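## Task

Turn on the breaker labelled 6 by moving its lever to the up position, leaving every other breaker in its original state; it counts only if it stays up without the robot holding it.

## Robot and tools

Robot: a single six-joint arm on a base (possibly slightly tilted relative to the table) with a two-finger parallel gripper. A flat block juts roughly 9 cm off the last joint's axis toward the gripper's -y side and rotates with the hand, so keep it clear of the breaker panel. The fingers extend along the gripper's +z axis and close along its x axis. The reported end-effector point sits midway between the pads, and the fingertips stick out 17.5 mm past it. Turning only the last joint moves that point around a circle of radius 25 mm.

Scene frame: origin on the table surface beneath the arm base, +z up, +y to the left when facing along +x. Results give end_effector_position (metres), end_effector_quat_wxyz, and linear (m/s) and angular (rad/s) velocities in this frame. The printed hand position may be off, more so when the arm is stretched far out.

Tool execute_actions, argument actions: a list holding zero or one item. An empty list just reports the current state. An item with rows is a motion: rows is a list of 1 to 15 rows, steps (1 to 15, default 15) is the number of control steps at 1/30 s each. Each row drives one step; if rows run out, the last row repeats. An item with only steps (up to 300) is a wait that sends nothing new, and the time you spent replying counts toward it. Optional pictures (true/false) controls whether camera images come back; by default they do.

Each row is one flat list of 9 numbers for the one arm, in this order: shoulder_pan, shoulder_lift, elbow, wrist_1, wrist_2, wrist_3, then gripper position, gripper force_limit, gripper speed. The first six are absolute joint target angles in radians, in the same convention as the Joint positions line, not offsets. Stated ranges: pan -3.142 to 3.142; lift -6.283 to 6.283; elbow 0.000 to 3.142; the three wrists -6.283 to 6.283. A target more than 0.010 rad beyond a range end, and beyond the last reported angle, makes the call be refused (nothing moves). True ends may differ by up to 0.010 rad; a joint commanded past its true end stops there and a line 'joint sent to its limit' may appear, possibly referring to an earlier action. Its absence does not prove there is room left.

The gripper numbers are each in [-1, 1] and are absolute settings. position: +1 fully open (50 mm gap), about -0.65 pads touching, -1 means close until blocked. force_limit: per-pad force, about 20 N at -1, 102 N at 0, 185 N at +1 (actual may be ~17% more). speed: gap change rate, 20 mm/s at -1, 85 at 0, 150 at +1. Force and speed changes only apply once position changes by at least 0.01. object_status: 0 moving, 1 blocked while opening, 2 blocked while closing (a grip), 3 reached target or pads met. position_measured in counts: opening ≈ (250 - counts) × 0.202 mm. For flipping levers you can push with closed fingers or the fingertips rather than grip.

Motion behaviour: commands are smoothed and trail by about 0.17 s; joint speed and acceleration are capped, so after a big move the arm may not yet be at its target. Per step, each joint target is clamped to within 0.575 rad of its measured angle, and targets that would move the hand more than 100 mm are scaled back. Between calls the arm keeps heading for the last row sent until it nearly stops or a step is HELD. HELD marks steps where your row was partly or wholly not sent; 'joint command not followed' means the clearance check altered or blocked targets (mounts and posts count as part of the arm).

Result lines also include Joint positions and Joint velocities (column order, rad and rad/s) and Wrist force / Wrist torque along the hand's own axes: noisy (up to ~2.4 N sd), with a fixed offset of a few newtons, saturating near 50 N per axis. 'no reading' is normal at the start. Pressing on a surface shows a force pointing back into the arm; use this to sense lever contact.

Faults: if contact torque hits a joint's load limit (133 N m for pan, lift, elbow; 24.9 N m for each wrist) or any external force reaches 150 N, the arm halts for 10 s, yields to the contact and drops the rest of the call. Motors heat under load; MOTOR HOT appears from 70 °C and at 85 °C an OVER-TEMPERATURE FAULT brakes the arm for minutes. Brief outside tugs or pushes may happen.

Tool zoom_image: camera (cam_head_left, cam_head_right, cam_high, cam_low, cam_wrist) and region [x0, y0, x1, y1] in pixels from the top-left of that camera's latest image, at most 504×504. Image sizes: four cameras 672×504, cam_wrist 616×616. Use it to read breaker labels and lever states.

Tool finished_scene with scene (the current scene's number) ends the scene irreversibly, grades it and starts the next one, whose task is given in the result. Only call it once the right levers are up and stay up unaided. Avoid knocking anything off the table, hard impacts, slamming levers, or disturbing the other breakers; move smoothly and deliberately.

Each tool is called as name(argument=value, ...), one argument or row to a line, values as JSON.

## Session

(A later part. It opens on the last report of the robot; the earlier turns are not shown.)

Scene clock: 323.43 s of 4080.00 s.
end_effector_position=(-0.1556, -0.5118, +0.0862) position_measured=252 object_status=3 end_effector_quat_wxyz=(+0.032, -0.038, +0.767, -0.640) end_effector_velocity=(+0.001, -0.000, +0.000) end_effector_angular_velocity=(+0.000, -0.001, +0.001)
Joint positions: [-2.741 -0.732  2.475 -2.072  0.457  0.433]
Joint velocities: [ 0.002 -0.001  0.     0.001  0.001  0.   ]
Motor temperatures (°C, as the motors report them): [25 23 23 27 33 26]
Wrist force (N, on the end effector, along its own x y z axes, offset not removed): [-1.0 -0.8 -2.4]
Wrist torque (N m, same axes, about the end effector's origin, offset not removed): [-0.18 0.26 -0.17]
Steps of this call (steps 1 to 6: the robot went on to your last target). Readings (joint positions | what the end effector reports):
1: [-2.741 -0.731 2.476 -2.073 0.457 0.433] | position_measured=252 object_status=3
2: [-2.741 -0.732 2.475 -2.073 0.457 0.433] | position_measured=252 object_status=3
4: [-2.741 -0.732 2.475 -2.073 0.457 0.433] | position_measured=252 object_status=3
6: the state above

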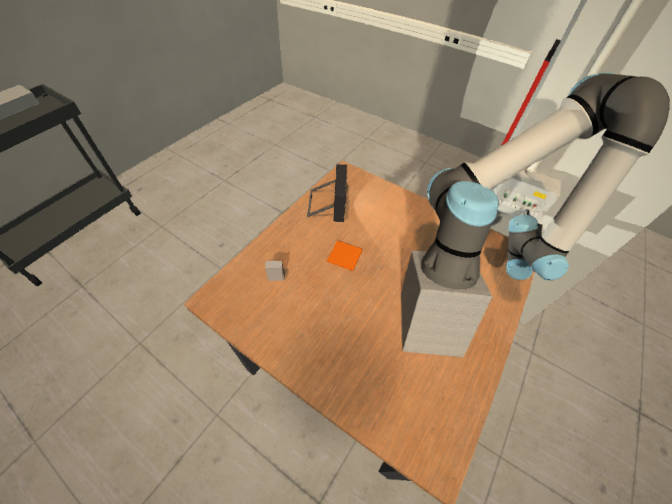

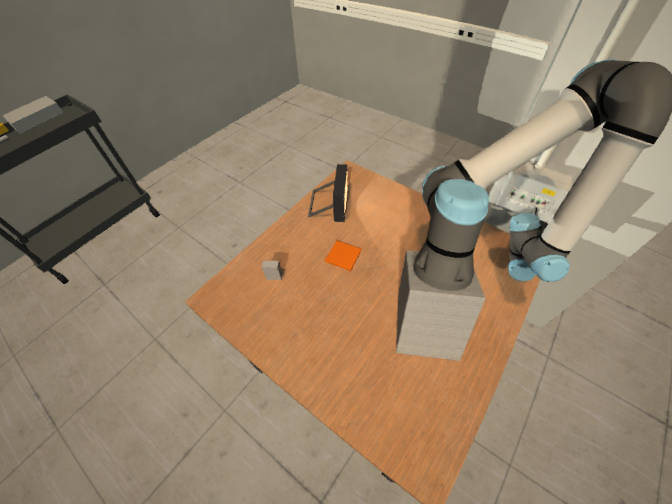

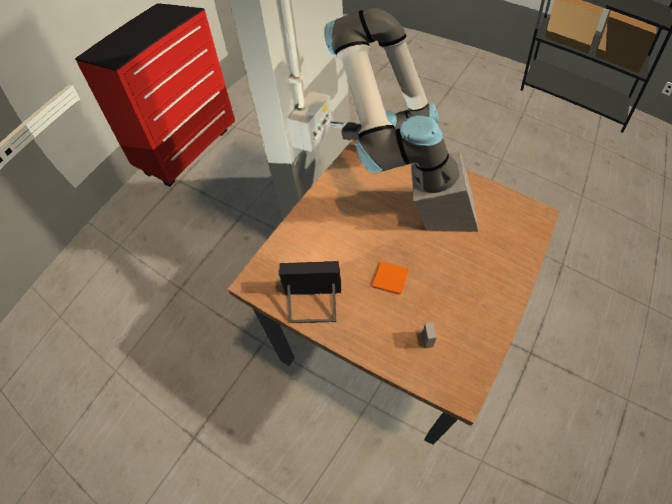

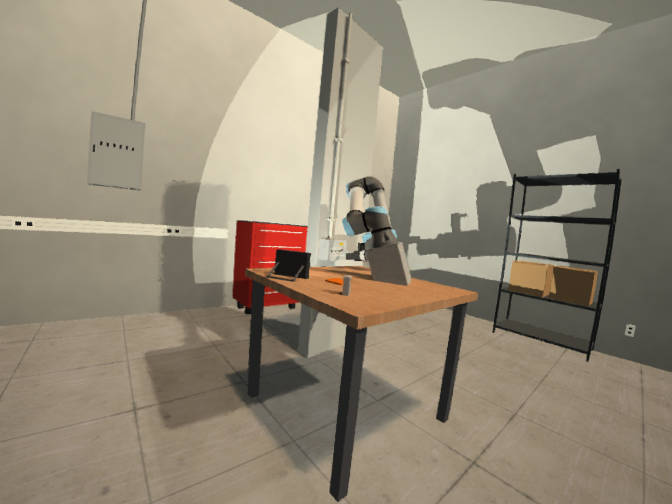

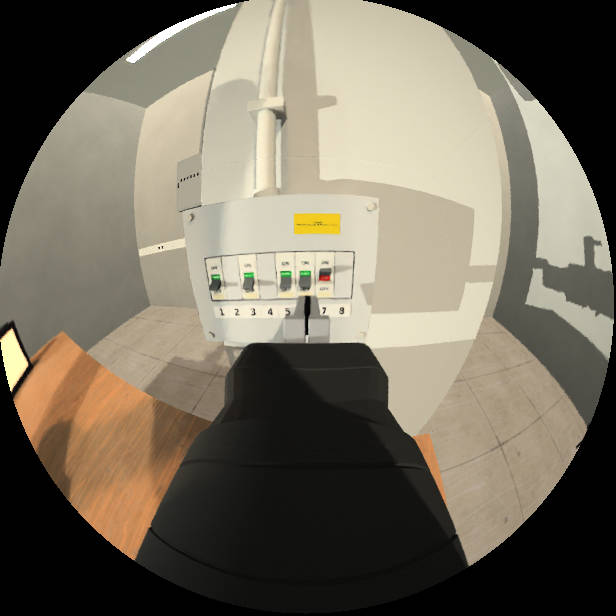

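execute_actions(
  actions=[
    {"rows":[[-2.7429,-0.7367,2.4775,-2.0709,0.4556,0.4340,-1,-0.5,0],[-2.7446,-0.7413,2.4795,-2.0695,0.4540,0.4352,-1,-0.5,0],[-2.7463,-0.7460,2.4816,-2.0680,0.4523,0.4365,-1,-0.5,0],[-2.7480,-0.7506,2.4837,-2.0666,0.4507,0.4377,-1,-0.5,0],[-2.7498,-0.7553,2.4858,-2.0652,0.4491,0.4389,-1,-0.5,0],[-2.7515,-0.7599,2.4878,-2.0638,0.4475,0.4401,-1,-0.5,0],[-2.7532,-0.7646,2.4899,-2.0624,0.4459,0.4413,-1,-0.5,0],[-2.7549,-0.7692,2.4920,-2.0609,0.4442,0.4426,-1,-0.5,0],[-2.7566,-0.7739,2.4940,-2.0595,0.4426,0.4438,-1,-0.5,0],[-2.7583,-0.7785,2.4961,-2.0581,0.4410,0.4450,-1,-0.5,0]],"steps":15},
  ],
  pictures=false,
)

execute_actions(
  actions=[
    {"steps":6},
  ],
)

zoom_image(
  camera="cam_wrist",
  region=[260, 240, 360, 320],
)

Scene clock: 355.90 s of 4080.00 s.
end_effector_position=(-0.1556, -0.5118, +0.0993) position_measured=252 object_status=3 end_effector_quat_wxyz=(+0.032, -0.038, +0.767, -0.640) end_effector_velocity=(-0.000, +0.000, +0.010) end_effector_angular_velocity=(-0.000, +0.001, -0.001)
Joint positions: [-2.757 -0.775  2.495 -2.059  0.442  0.444]
Joint velocities: [-0.013 -0.034  0.015  0.01  -0.011  0.009]
Motor temperatures (°C, as the motors report them): [25 23 23 27 33 26]
Wrist force (N, on the end effector, along its own x y z axes, offset not removed): [0.3 0.9 -3.1]
Wrist torque (N m, same axes, about the end effector's origin, offset not removed): [0.13 0.00 -0.29]
Steps of this call (steps 1 to 15: the robot went on to your last target; steps 16 to 90: nothing new was sent; then 28.97 s passed at rest; steps 91 to 105: all 15 steps of this action). Readings (joint positions | what the end effector reports):
91: [-2.741 -0.732 2.475 -2.072 0.457 0.433] | position_measured=252 object_status=3
92: [-2.741 -0.733 2.476 -2.072 0.457 0.433] | position_measured=252 object_status=3
94: [-2.743 -0.737 2.477 -2.071 0.456 0.434] | position_measured=252 object_status=3
98: [-2.748 -0.752 2.484 -2.066 0.450 0.438] | position_measured=252 object_status=3
105: the state above

Scene clock: 356.10 s of 4080.00 s.
end_effector_position=(-0.1556, -0.5118, +0.1001) position_measured=252 object_status=3 end_effector_quat_wxyz=(+0.032, -0.038, +0.767, -0.640) end_effector_velocity=(-0.000, +0.000, +0.001) end_effector_angular_velocity=(-0.000, +0.001, -0.001)
Joint positions: [-2.758 -0.778  2.496 -2.058  0.441  0.445]
Joint velocities: [-0.002 -0.004  0.001  0.002 -0.001  0.   ]
Motor temperatures (°C, as the motors report them): [25 23 23 27 33 26]
Wrist force (N, on the end effector, along its own x y z axes, offset not removed): [0.3 0.9 -1.1]
Wrist torque (N m, same axes, about the end effector's origin, offset not removed): [0.07 -0.06 -0.22]
Steps of this call (steps 1 to 6: the robot went on to your last target). Readings (joint positions | what the end effector reports):
1: [-2.757 -0.776 2.495 -2.059 0.442 0.444] | position_measured=252 object_status=3
2: [-2.758 -0.777 2.495 -2.059 0.442 0.445] | position_measured=252 object_status=3
4: [-2.758 -0.778 2.496 -2.058 0.441 0.445] | position_measured=252 object_status=3
6: the state above

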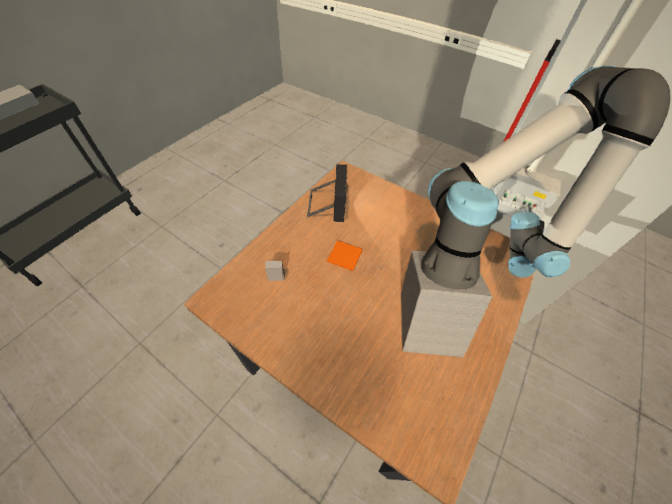

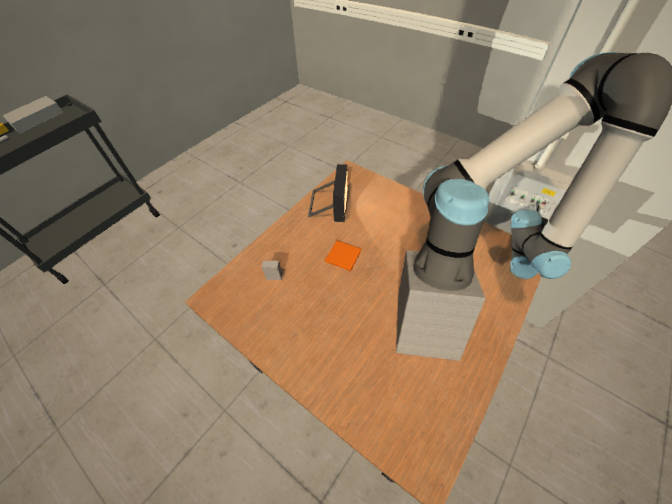

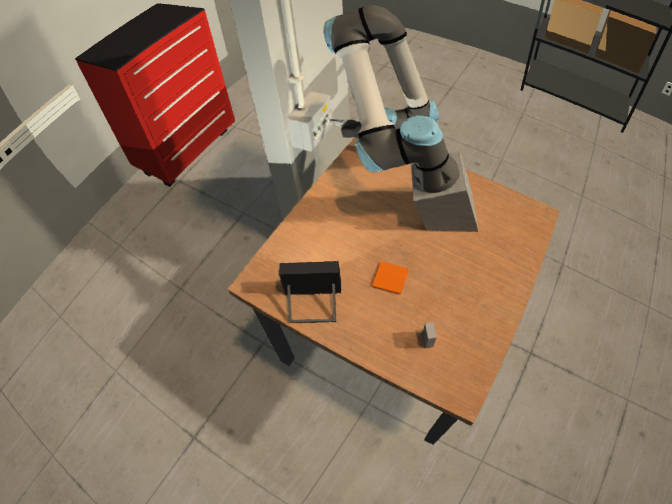

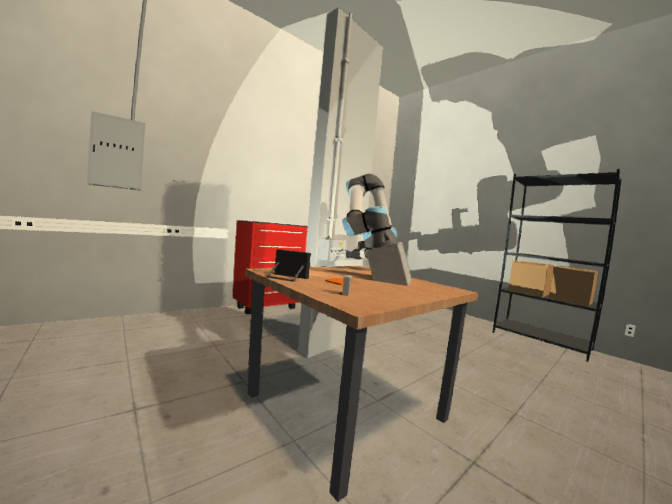

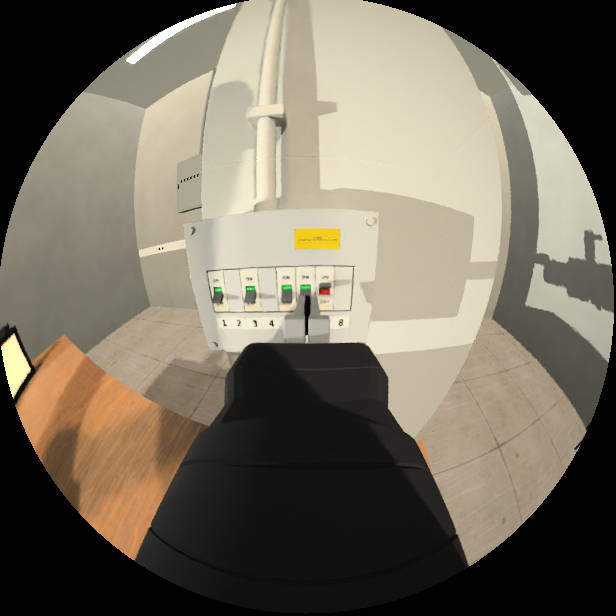

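Region (260, 240, 360, 320) of cam_wrist's 616x616 image, scaled by 5.040, with more detail than that image has; it fills the top 403 rows of this view, and the rest is white.

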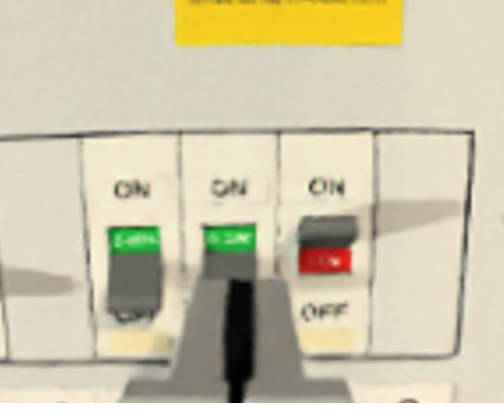

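zoom_image(
  camera="cam_high",
  region=[290, 90, 370, 150],
)

zoom_image(
  camera="cam_head_right",
  region=[490, 170, 590, 245],
)

Region (290, 90, 370, 150) of cam_high's 672x504 image, scaled by 6.300, with more detail than that image has; it fills the top 378 rows of this view, and the rest is white.

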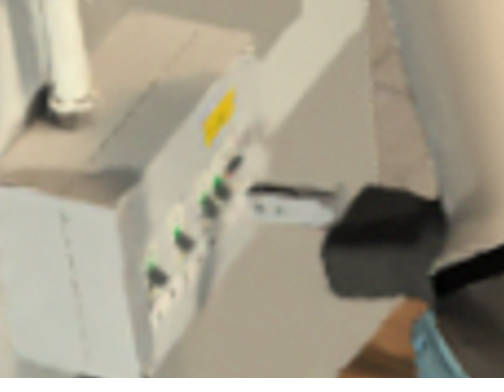

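Region (490, 170, 590, 245) of cam_head_right's 672x504 image, scaled by 5.040, with more detail than that image has; it fills the top 378 rows of this view, and the rest is white.

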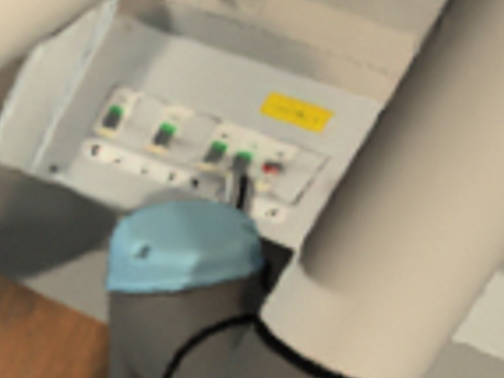

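execute_actions(
  actions=[
    {"rows":[[-2.7549,-0.7692,2.4920,-2.0609,0.4442,0.4426,-1,-0.5,0],[-2.7515,-0.7599,2.4878,-2.0638,0.4475,0.4401,-1,-0.5,0],[-2.7480,-0.7506,2.4837,-2.0666,0.4507,0.4377,-1,-0.5,0],[-2.7446,-0.7413,2.4795,-2.0695,0.4540,0.4352,-1,-0.5,0],[-2.7412,-0.732,2.4754,-2.0723,0.4572,0.4328,-1,-0.5,0],[-2.7412,-0.732,2.4754,-2.0723,0.4572,0.4328,-1,-0.5,0],[-2.7412,-0.732,2.4754,-2.0723,0.4572,0.4328,-1,-0.5,0],[-2.7350,-0.7346,2.4708,-2.0614,0.4631,0.4286,-1,-0.5,0],[-2.7288,-0.7372,2.4662,-2.0504,0.4690,0.4244,-1,-0.5,0],[-2.7227,-0.7398,2.4615,-2.0395,0.4748,0.4202,-1,-0.5,0],[-2.7165,-0.7424,2.4569,-2.0285,0.4807,0.4160,-1,-0.5,0]],"steps":15},
  ],
  pictures=false,
)

execute_actions(
  actions=[
    {"steps":6},
  ],
)

zoom_image(
  camera="cam_wrist",
  region=[260, 240, 360, 320],
)

zoom_image(
  camera="cam_high",
  region=[290, 90, 370, 150],
)

Scene clock: 400.93 s of 4080.00 s.
end_effector_position=(-0.1552, -0.5180, +0.0853) position_measured=252 object_status=3 end_effector_quat_wxyz=(+0.032, -0.038, +0.767, -0.640) end_effector_velocity=(+0.002, -0.017, -0.006) end_effector_angular_velocity=(+0.001, -0.001, +0.000)
Joint positions: [-2.722 -0.741  2.461 -2.037  0.476  0.419]
Joint velocities: [ 0.056 -0.013 -0.044  0.092  0.052 -0.038]
Motor temperatures (°C, as the motors report them): [25 23 23 27 33 26]
Wrist force (N, on the end effector, along its own x y z axes, offset not removed): [-0.5 0.6 0.0]
Wrist torque (N m, same axes, about the end effector's origin, offset not removed): [0.00 0.11 -0.26]
Steps of this call (steps 1 to 15: the robot went on to your last target; steps 16 to 90: nothing new was sent; then 41.33 s passed at rest; steps 91 to 105: all 15 steps of this action). Readings (joint positions | what the end effector reports):
91: [-2.758 -0.778 2.496 -2.058 0.441 0.445] | position_measured=252 object_status=3
92: [-2.758 -0.777 2.496 -2.058 0.441 0.445] | position_measured=252 object_status=3
94: [-2.755 -0.769 2.492 -2.061 0.444 0.443] | position_measured=252 object_status=3
98: [-2.746 -0.744 2.480 -2.069 0.453 0.436] | position_measured=252 object_status=3
105: the state above

Scene clock: 401.13 s of 4080.00 s.
end_effector_position=(-0.1550, -0.5194, +0.0848) position_measured=252 object_status=3 end_effector_quat_wxyz=(+0.032, -0.038, +0.767, -0.640) end_effector_velocity=(+0.001, -0.002, -0.001) end_effector_angular_velocity=(-0.001, +0.001, +0.003)
Joint positions: [-2.717 -0.742  2.457 -2.029  0.48   0.416]
Joint velocities: [ 0.008 -0.002 -0.006  0.009  0.006 -0.004]
Motor temperatures (°C, as the motors report them): [25 23 23 27 33 26]
Wrist force (N, on the end effector, along its own x y z axes, offset not removed): [0.3 0.7 0.1]
Wrist torque (N m, same axes, about the end effector's origin, offset not removed): [0.08 -0.07 -0.20]
Steps of this call (steps 1 to 6: the robot went on to your last target). Readings (joint positions | what the end effector reports):
1: [-2.720 -0.741 2.460 -2.034 0.477 0.418] | position_measured=252 object_status=3
2: [-2.719 -0.742 2.459 -2.033 0.478 0.418] | position_measured=252 object_status=3
4: [-2.718 -0.742 2.458 -2.030 0.480 0.417] | position_measured=252 object_status=3
6: the state above

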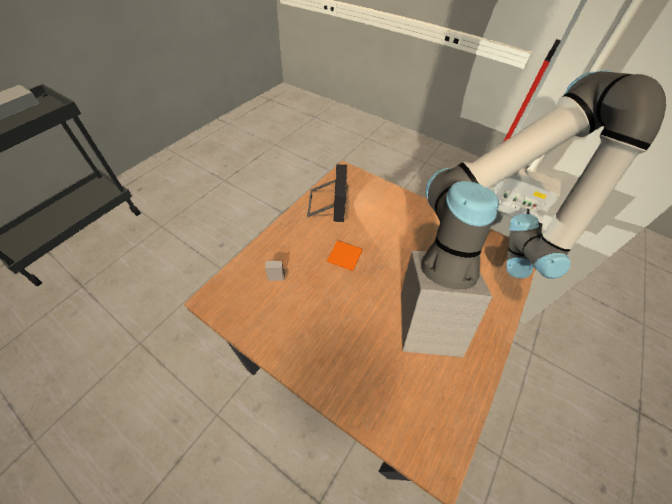

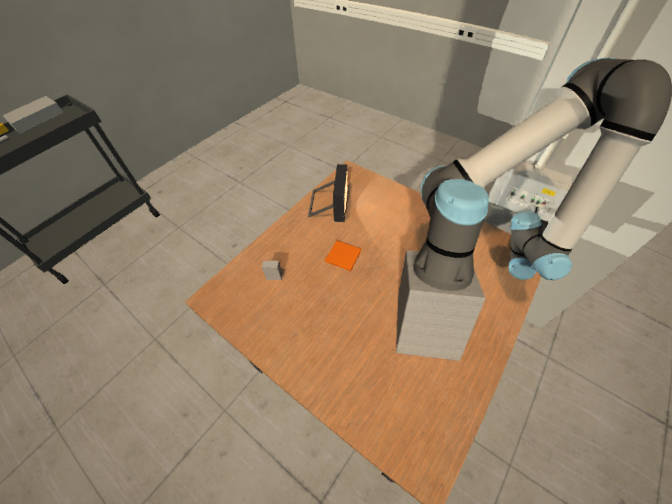

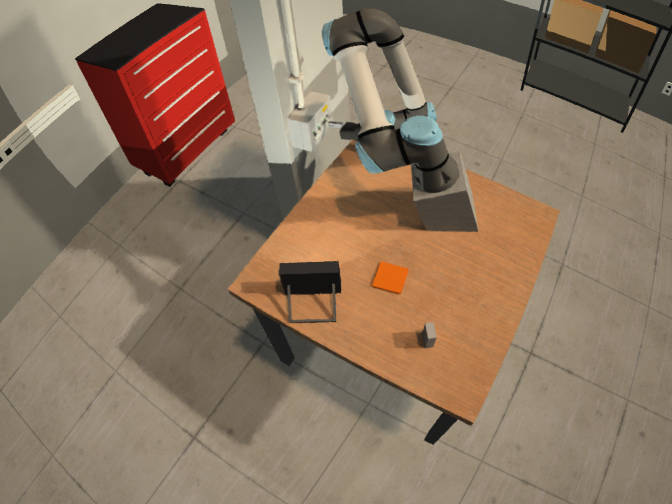

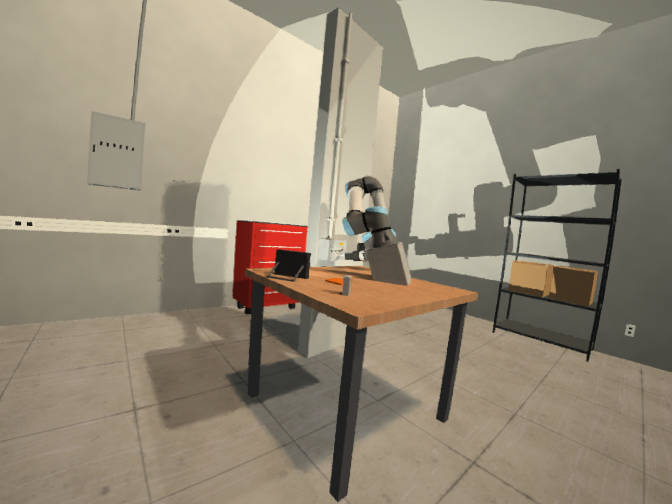

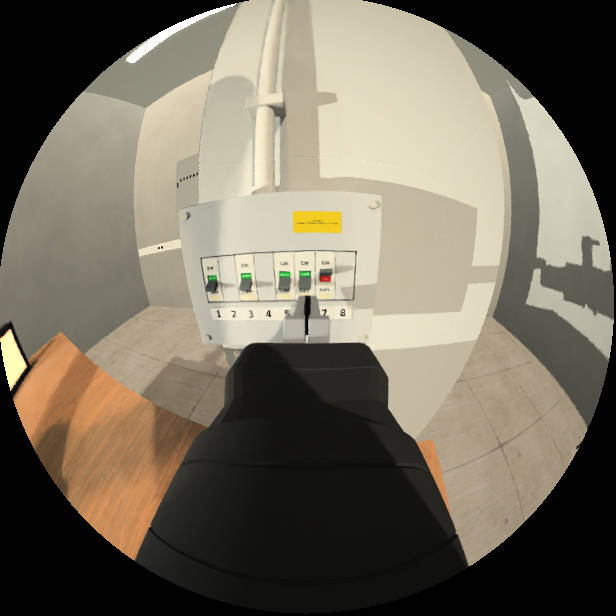

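Region (260, 240, 360, 320) of cam_wrist's 616x616 image, scaled by 5.040, with more detail than that image has; it fills the top 403 rows of this view, and the rest is white.

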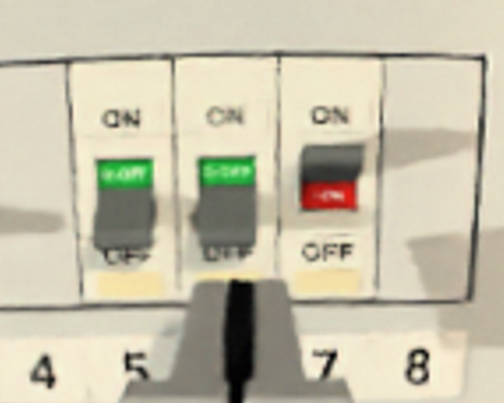

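Region (290, 90, 370, 150) of cam_high's 672x504 image, scaled by 6.300, with more detail than that image has; it fills the top 378 rows of this view, and the rest is white.

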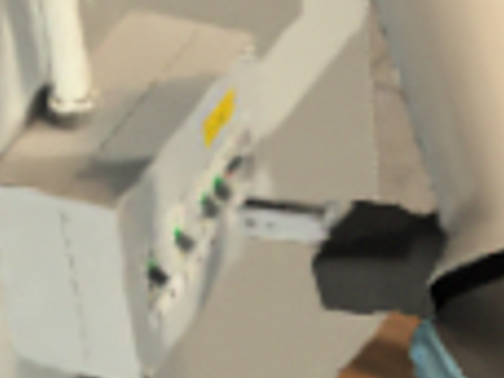

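execute_actions(
  actions=[
    {"rows":[[-2.7134,-0.7437,2.4546,-2.0230,0.4836,0.4139,-1,-0.5,0],[-2.7103,-0.7450,2.4523,-2.0176,0.4866,0.4118,-1,-0.5,0],[-2.7072,-0.7463,2.4500,-2.0121,0.4895,0.4097,-1,-0.5,0],[-2.7041,-0.7476,2.4477,-2.0066,0.4925,0.4076,-1,-0.5,0],[-2.7010,-0.7489,2.4454,-2.0012,0.4954,0.4055,-1,-0.5,0],[-2.6979,-0.7502,2.4431,-1.9957,0.4984,0.4034,-1,-0.5,0]],"steps":15},
  ],
)

zoom_image(
  camera="cam_wrist",
  region=[260, 240, 360, 320],
)

zoom_image(
  camera="cam_high",
  region=[290, 90, 370, 150],
)

Scene clock: 438.80 s of 4080.00 s.
end_effector_position=(-0.1543, -0.5254, +0.0838) position_measured=252 object_status=3 end_effector_quat_wxyz=(+0.032, -0.038, +0.767, -0.640) end_effector_velocity=(-0.001, -0.002, -0.000) end_effector_angular_velocity=(-0.001, -0.001, -0.001)
Joint positions: [-2.698 -0.75   2.443 -1.996  0.498  0.404]
Joint velocities: [ 0.005 -0.002 -0.006  0.009  0.006 -0.001]
Motor temperatures (°C, as the motors report them): [25 23 23 27 33 26]
Wrist force (N, on the end effector, along its own x y z axes, offset not removed): [0.2 1.4 -1.9]
Wrist torque (N m, same axes, about the end effector's origin, offset not removed): [0.12 0.06 -0.24]
Steps of this call (steps 1 to 15: the robot went on to your last target; steps 16 to 90: nothing new was sent; then 34.17 s passed at rest; steps 91 to 105: all 15 steps of this action). Readings (joint positions | what the end effector reports):
91: [-2.716 -0.742 2.457 -2.028 0.481 0.416] | position_measured=252 object_status=3
92: [-2.716 -0.743 2.456 -2.027 0.481 0.416] | position_measured=252 object_status=3
94: [-2.713 -0.744 2.454 -2.022 0.484 0.414] | position_measured=252 object_status=3
98: [-2.704 -0.748 2.447 -2.006 0.493 0.407] | position_measured=252 object_status=3
105: the state above

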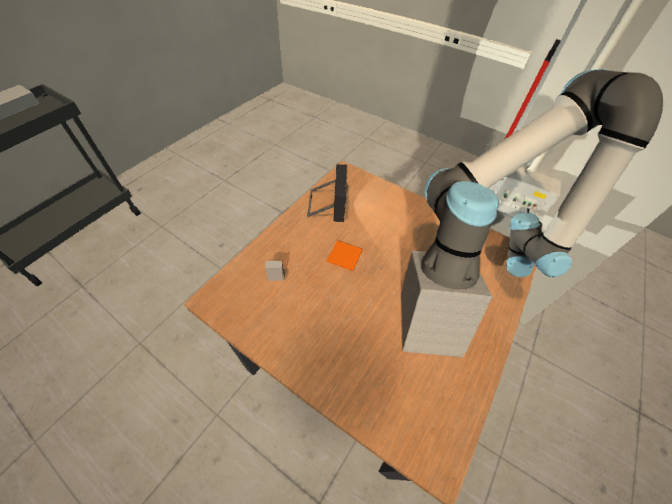

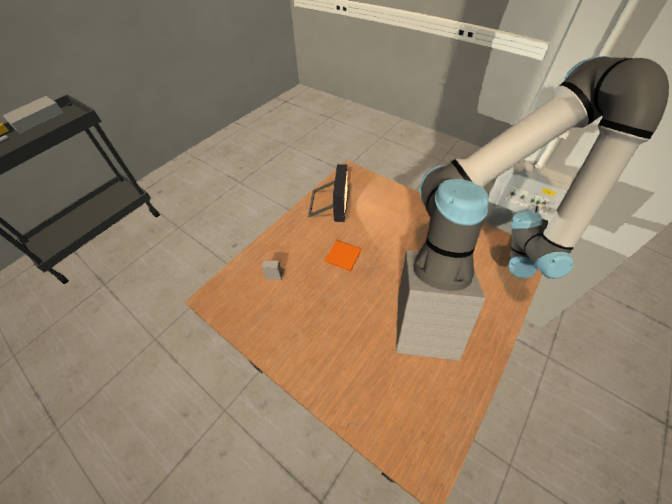

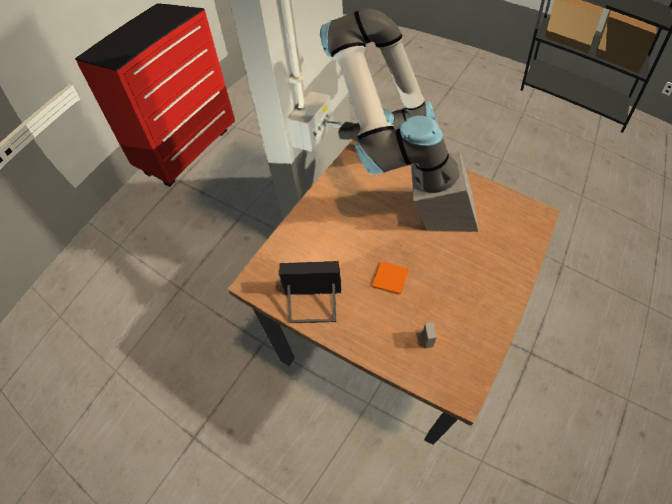

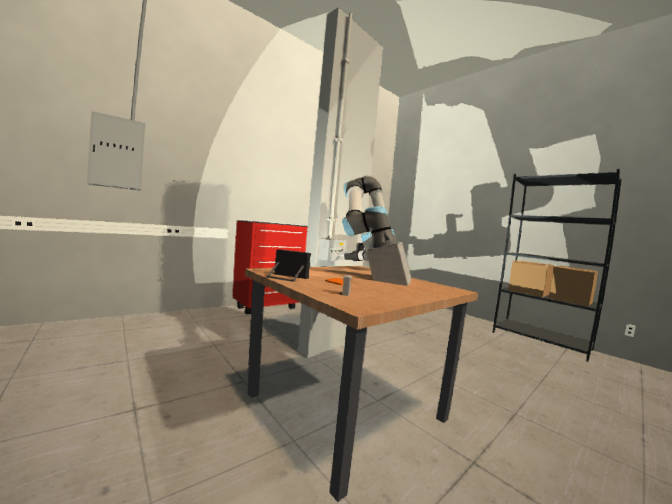

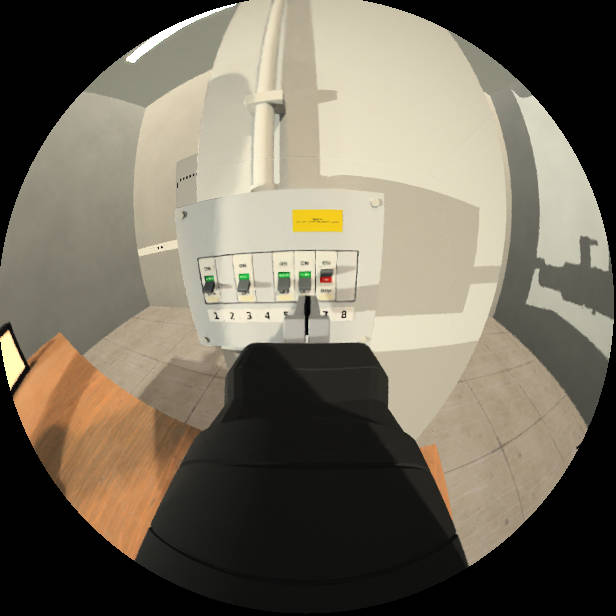

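Region (260, 240, 360, 320) of cam_wrist's 616x616 image, scaled by 5.040, with more detail than that image has; it fills the top 403 rows of this view, and the rest is white.

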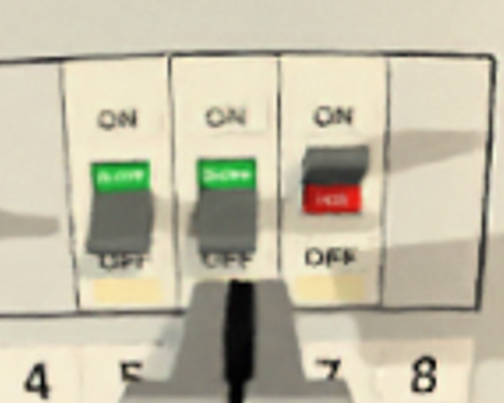

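Region (290, 90, 370, 150) of cam_high's 672x504 image, scaled by 6.300, with more detail than that image has; it fills the top 378 rows of this view, and the rest is white.

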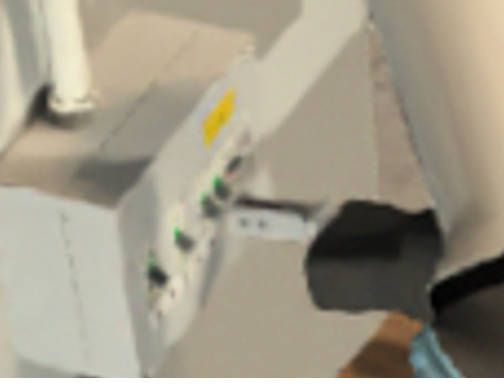

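execute_actions(
  actions=[
    {"rows":[[-2.6945,-0.7514,2.4404,-1.9901,0.5016,0.4014,-1,-0.5,0],[-2.6912,-0.7527,2.4378,-1.9844,0.5048,0.3994,-1,-0.5,0],[-2.6878,-0.7539,2.4351,-1.9788,0.5080,0.3974,-1,-0.5,0],[-2.6844,-0.7551,2.4325,-1.9731,0.5113,0.3953,-1,-0.5,0],[-2.6810,-0.7563,2.4298,-1.9675,0.5145,0.3933,-1,-0.5,0],[-2.6777,-0.7576,2.4272,-1.9618,0.5177,0.3913,-1,-0.5,0],[-2.6743,-0.7588,2.4245,-1.9562,0.5209,0.3893,-1,-0.5,0]],"steps":15},
  ],
)

zoom_image(
  camera="cam_wrist",
  region=[260, 240, 360, 320],
)

zoom_image(
  camera="cam_high",
  region=[290, 90, 370, 150],
)

Scene clock: 477.67 s of 4080.00 s.
end_effector_position=(-0.1535, -0.5331, +0.0823) position_measured=252 object_status=3 end_effector_quat_wxyz=(+0.032, -0.038, +0.767, -0.640) end_effector_velocity=(+0.000, -0.003, -0.000) end_effector_angular_velocity=(+0.000, +0.000, +0.000)
Joint positions: [-2.675 -0.759  2.425 -1.957  0.52   0.39 ]
Joint velocities: [ 0.008 -0.003 -0.007  0.013  0.007 -0.005]
Motor temperatures (°C, as the motors report them): [25 24 23 27 33 26]
Wrist force (N, on the end effector, along its own x y z axes, offset not removed): [0.9 -0.8 -2.5]
Wrist torque (N m, same axes, about the end effector's origin, offset not removed): [-0.23 -0.11 -0.24]
Steps of this call (steps 1 to 15: the robot went on to your last target; steps 16 to 90: nothing new was sent; then 35.37 s passed at rest; steps 91 to 105: all 15 steps of this action). Readings (joint positions | what the end effector reports):
91: [-2.698 -0.750 2.443 -1.996 0.498 0.403] | position_measured=252 object_status=3
92: [-2.697 -0.750 2.443 -1.995 0.499 0.403] | position_measured=252 object_status=3
94: [-2.694 -0.752 2.440 -1.989 0.502 0.401] | position_measured=252 object_status=3
98: [-2.683 -0.756 2.432 -1.971 0.512 0.395] | position_measured=252 object_status=3
105: the state above

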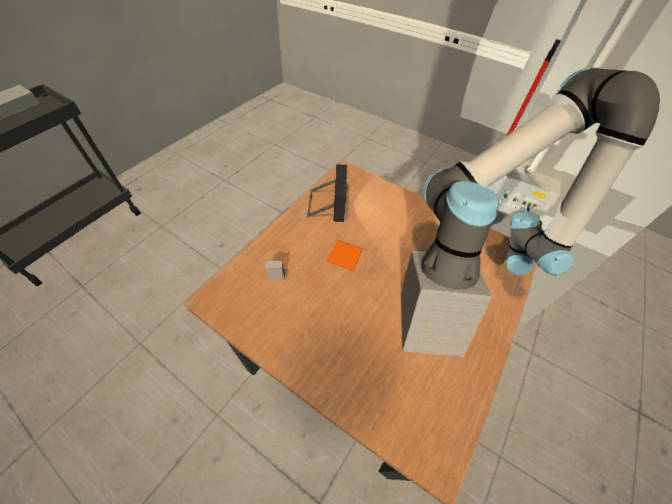

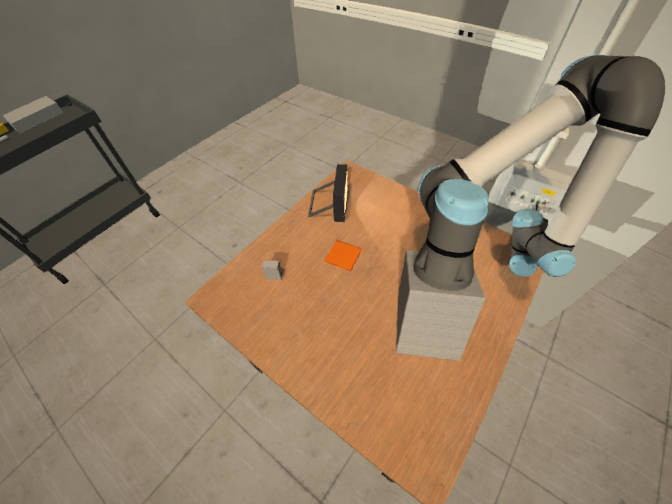

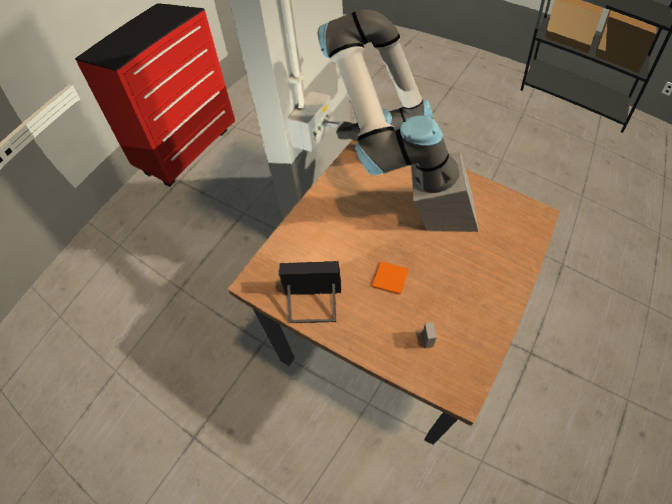

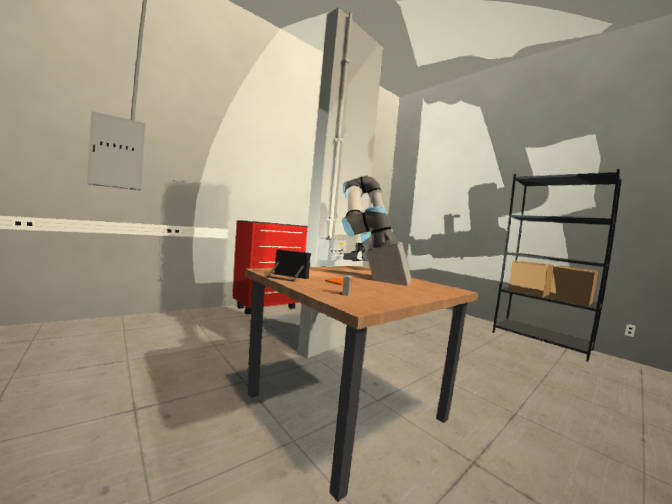

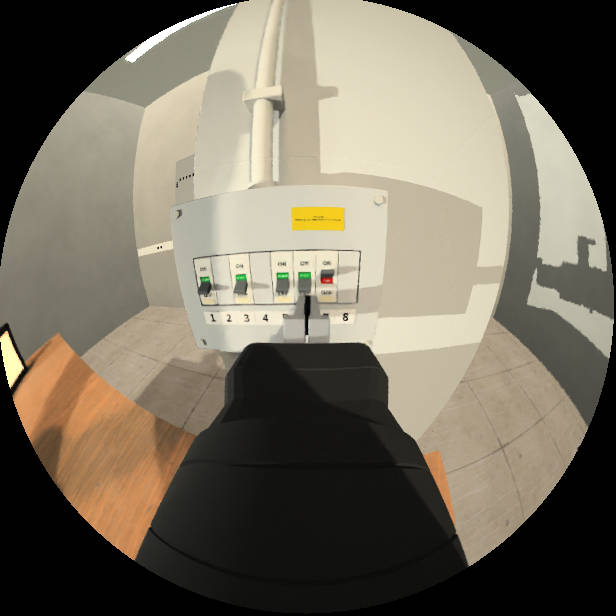

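Region (260, 240, 360, 320) of cam_wrist's 616x616 image, scaled by 5.040, with more detail than that image has; it fills the top 403 rows of this view, and the rest is white.

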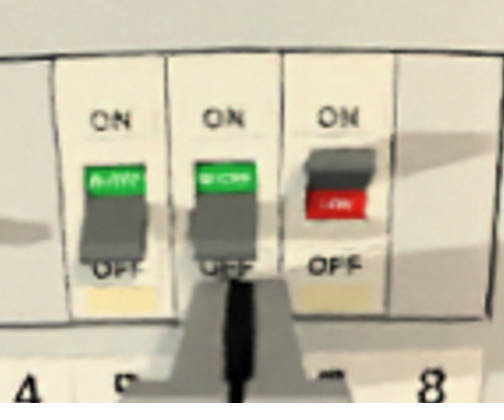

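Region (290, 90, 370, 150) of cam_high's 672x504 image, scaled by 6.300, with more detail than that image has; it fills the top 378 rows of this view, and the rest is white.

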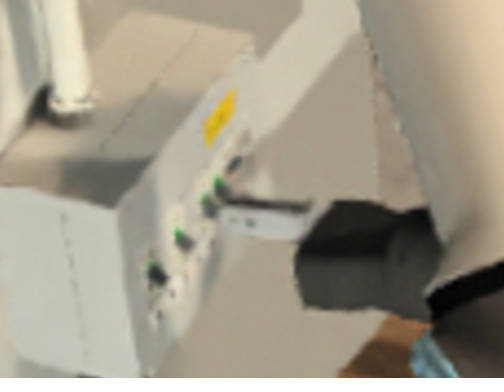

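execute_actions(
  actions=[
    {"rows":[[-2.6757,-0.7627,2.4262,-1.9547,0.5196,0.3901,-1,-0.5,0],[-2.6770,-0.7666,2.4278,-1.9532,0.5183,0.3909,-1,-0.5,0],[-2.6784,-0.7705,2.4295,-1.9517,0.5170,0.3918,-1,-0.5,0],[-2.6798,-0.7744,2.4312,-1.9502,0.5157,0.3926,-1,-0.5,0],[-2.6812,-0.7783,2.4329,-1.9487,0.5144,0.3934,-1,-0.5,0],[-2.6825,-0.7821,2.4345,-1.9471,0.5130,0.3942,-1,-0.5,0],[-2.6839,-0.7860,2.4362,-1.9456,0.5117,0.3950,-1,-0.5,0],[-2.6853,-0.7899,2.4379,-1.9441,0.5104,0.3959,-1,-0.5,0],[-2.6866,-0.7938,2.4395,-1.9426,0.5091,0.3967,-1,-0.5,0],[-2.6880,-0.7977,2.4412,-1.9411,0.5078,0.3975,-1,-0.5,0]],"steps":15},
  ],
  pictures=false,
)

execute_actions(
  actions=[
    {"steps":6},
  ],
)

zoom_image(
  camera="cam_wrist",
  region=[260, 240, 360, 320],
)

Scene clock: 508.97 s of 4080.00 s.
end_effector_position=(-0.1535, -0.5334, +0.0935) position_measured=252 object_status=3 end_effector_quat_wxyz=(+0.032, -0.038, +0.767, -0.640) end_effector_velocity=(-0.001, -0.000, +0.009) end_effector_angular_velocity=(-0.002, +0.003, -0.001)
Joint positions: [-2.687 -0.795  2.44  -1.942  0.509  0.397]
Joint velocities: [-0.011 -0.029  0.01   0.012 -0.009  0.005]
Motor temperatures (°C, as the motors report them): [25 24 23 27 33 26]
Wrist force (N, on the end effector, along its own x y z axes, offset not removed): [-0.1 2.1 -0.4]
Wrist torque (N m, same axes, about the end effector's origin, offset not removed): [0.07 0.05 -0.23]
Steps of this call (steps 1 to 15: the robot went on to your last target; steps 16 to 90: nothing new was sent; then 27.80 s passed at rest; steps 91 to 105: all 15 steps of this action). Readings (joint positions | what the end effector reports):
91: [-2.674 -0.759 2.424 -1.956 0.521 0.389] | position_measured=252 object_status=3
92: [-2.674 -0.760 2.425 -1.956 0.521 0.389] | position_measured=252 object_status=3
94: [-2.675 -0.763 2.426 -1.954 0.520 0.390] | position_measured=252 object_status=3
98: [-2.680 -0.776 2.432 -1.949 0.515 0.393] | position_measured=252 object_status=3
105: the state above

Scene clock: 509.17 s of 4080.00 s.
end_effector_position=(-0.1535, -0.5334, +0.0942) position_measured=252 object_status=3 end_effector_quat_wxyz=(+0.032, -0.038, +0.767, -0.640) end_effector_velocity=(-0.000, -0.000, +0.001) end_effector_angular_velocity=(-0.001, +0.001, +0.001)
Joint positions: [-2.688 -0.797  2.441 -1.941  0.508  0.397]
Joint velocities: [-0.001 -0.003 -0.     0.002 -0.001  0.001]
Motor temperatures (°C, as the motors report them): [25 24 23 27 33 26]
Wrist force (N, on the end effector, along its own x y z axes, offset not removed): [-0.4 -0.5 -1.1]
Wrist torque (N m, same axes, about the end effector's origin, offset not removed): [-0.25 0.20 -0.24]
Steps of this call (steps 1 to 6: the robot went on to your last target). Readings (joint positions | what the end effector reports):
1: [-2.687 -0.796 2.440 -1.942 0.508 0.397] | position_measured=252 object_status=3
2: [-2.688 -0.796 2.441 -1.942 0.508 0.397] | position_measured=252 object_status=3
4: [-2.688 -0.797 2.441 -1.941 0.508 0.397] | position_measured=252 object_status=3
6: the state above

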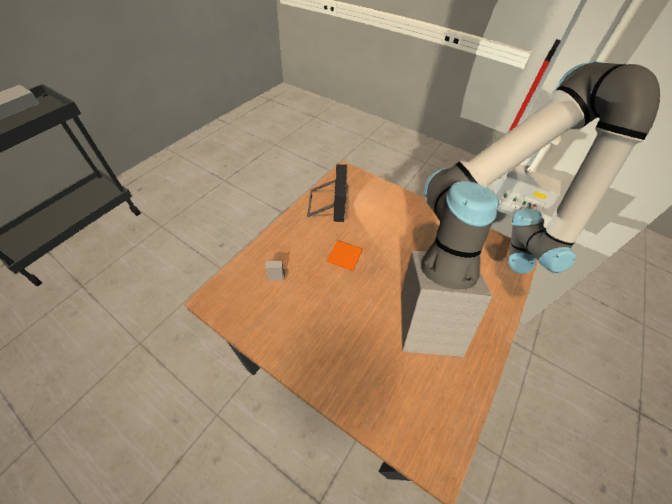

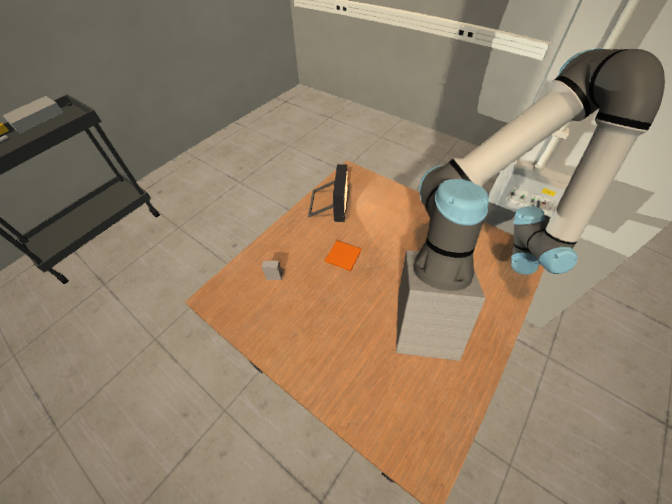

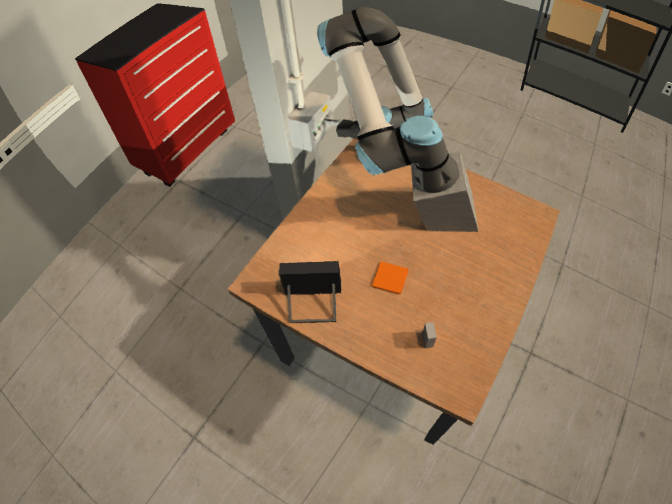

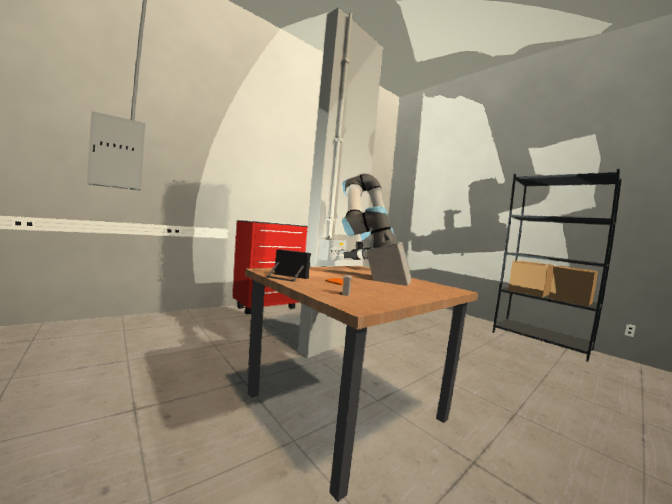

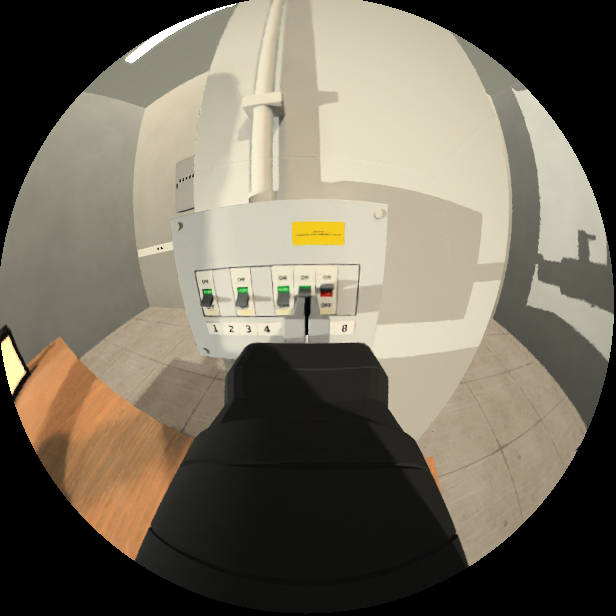

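Region (260, 240, 360, 320) of cam_wrist's 616x616 image, scaled by 5.040, with more detail than that image has; it fills the top 403 rows of this view, and the rest is white.

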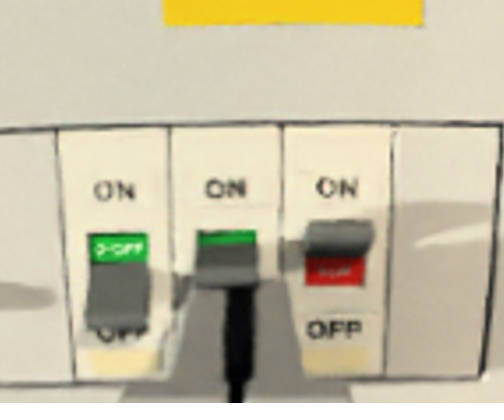

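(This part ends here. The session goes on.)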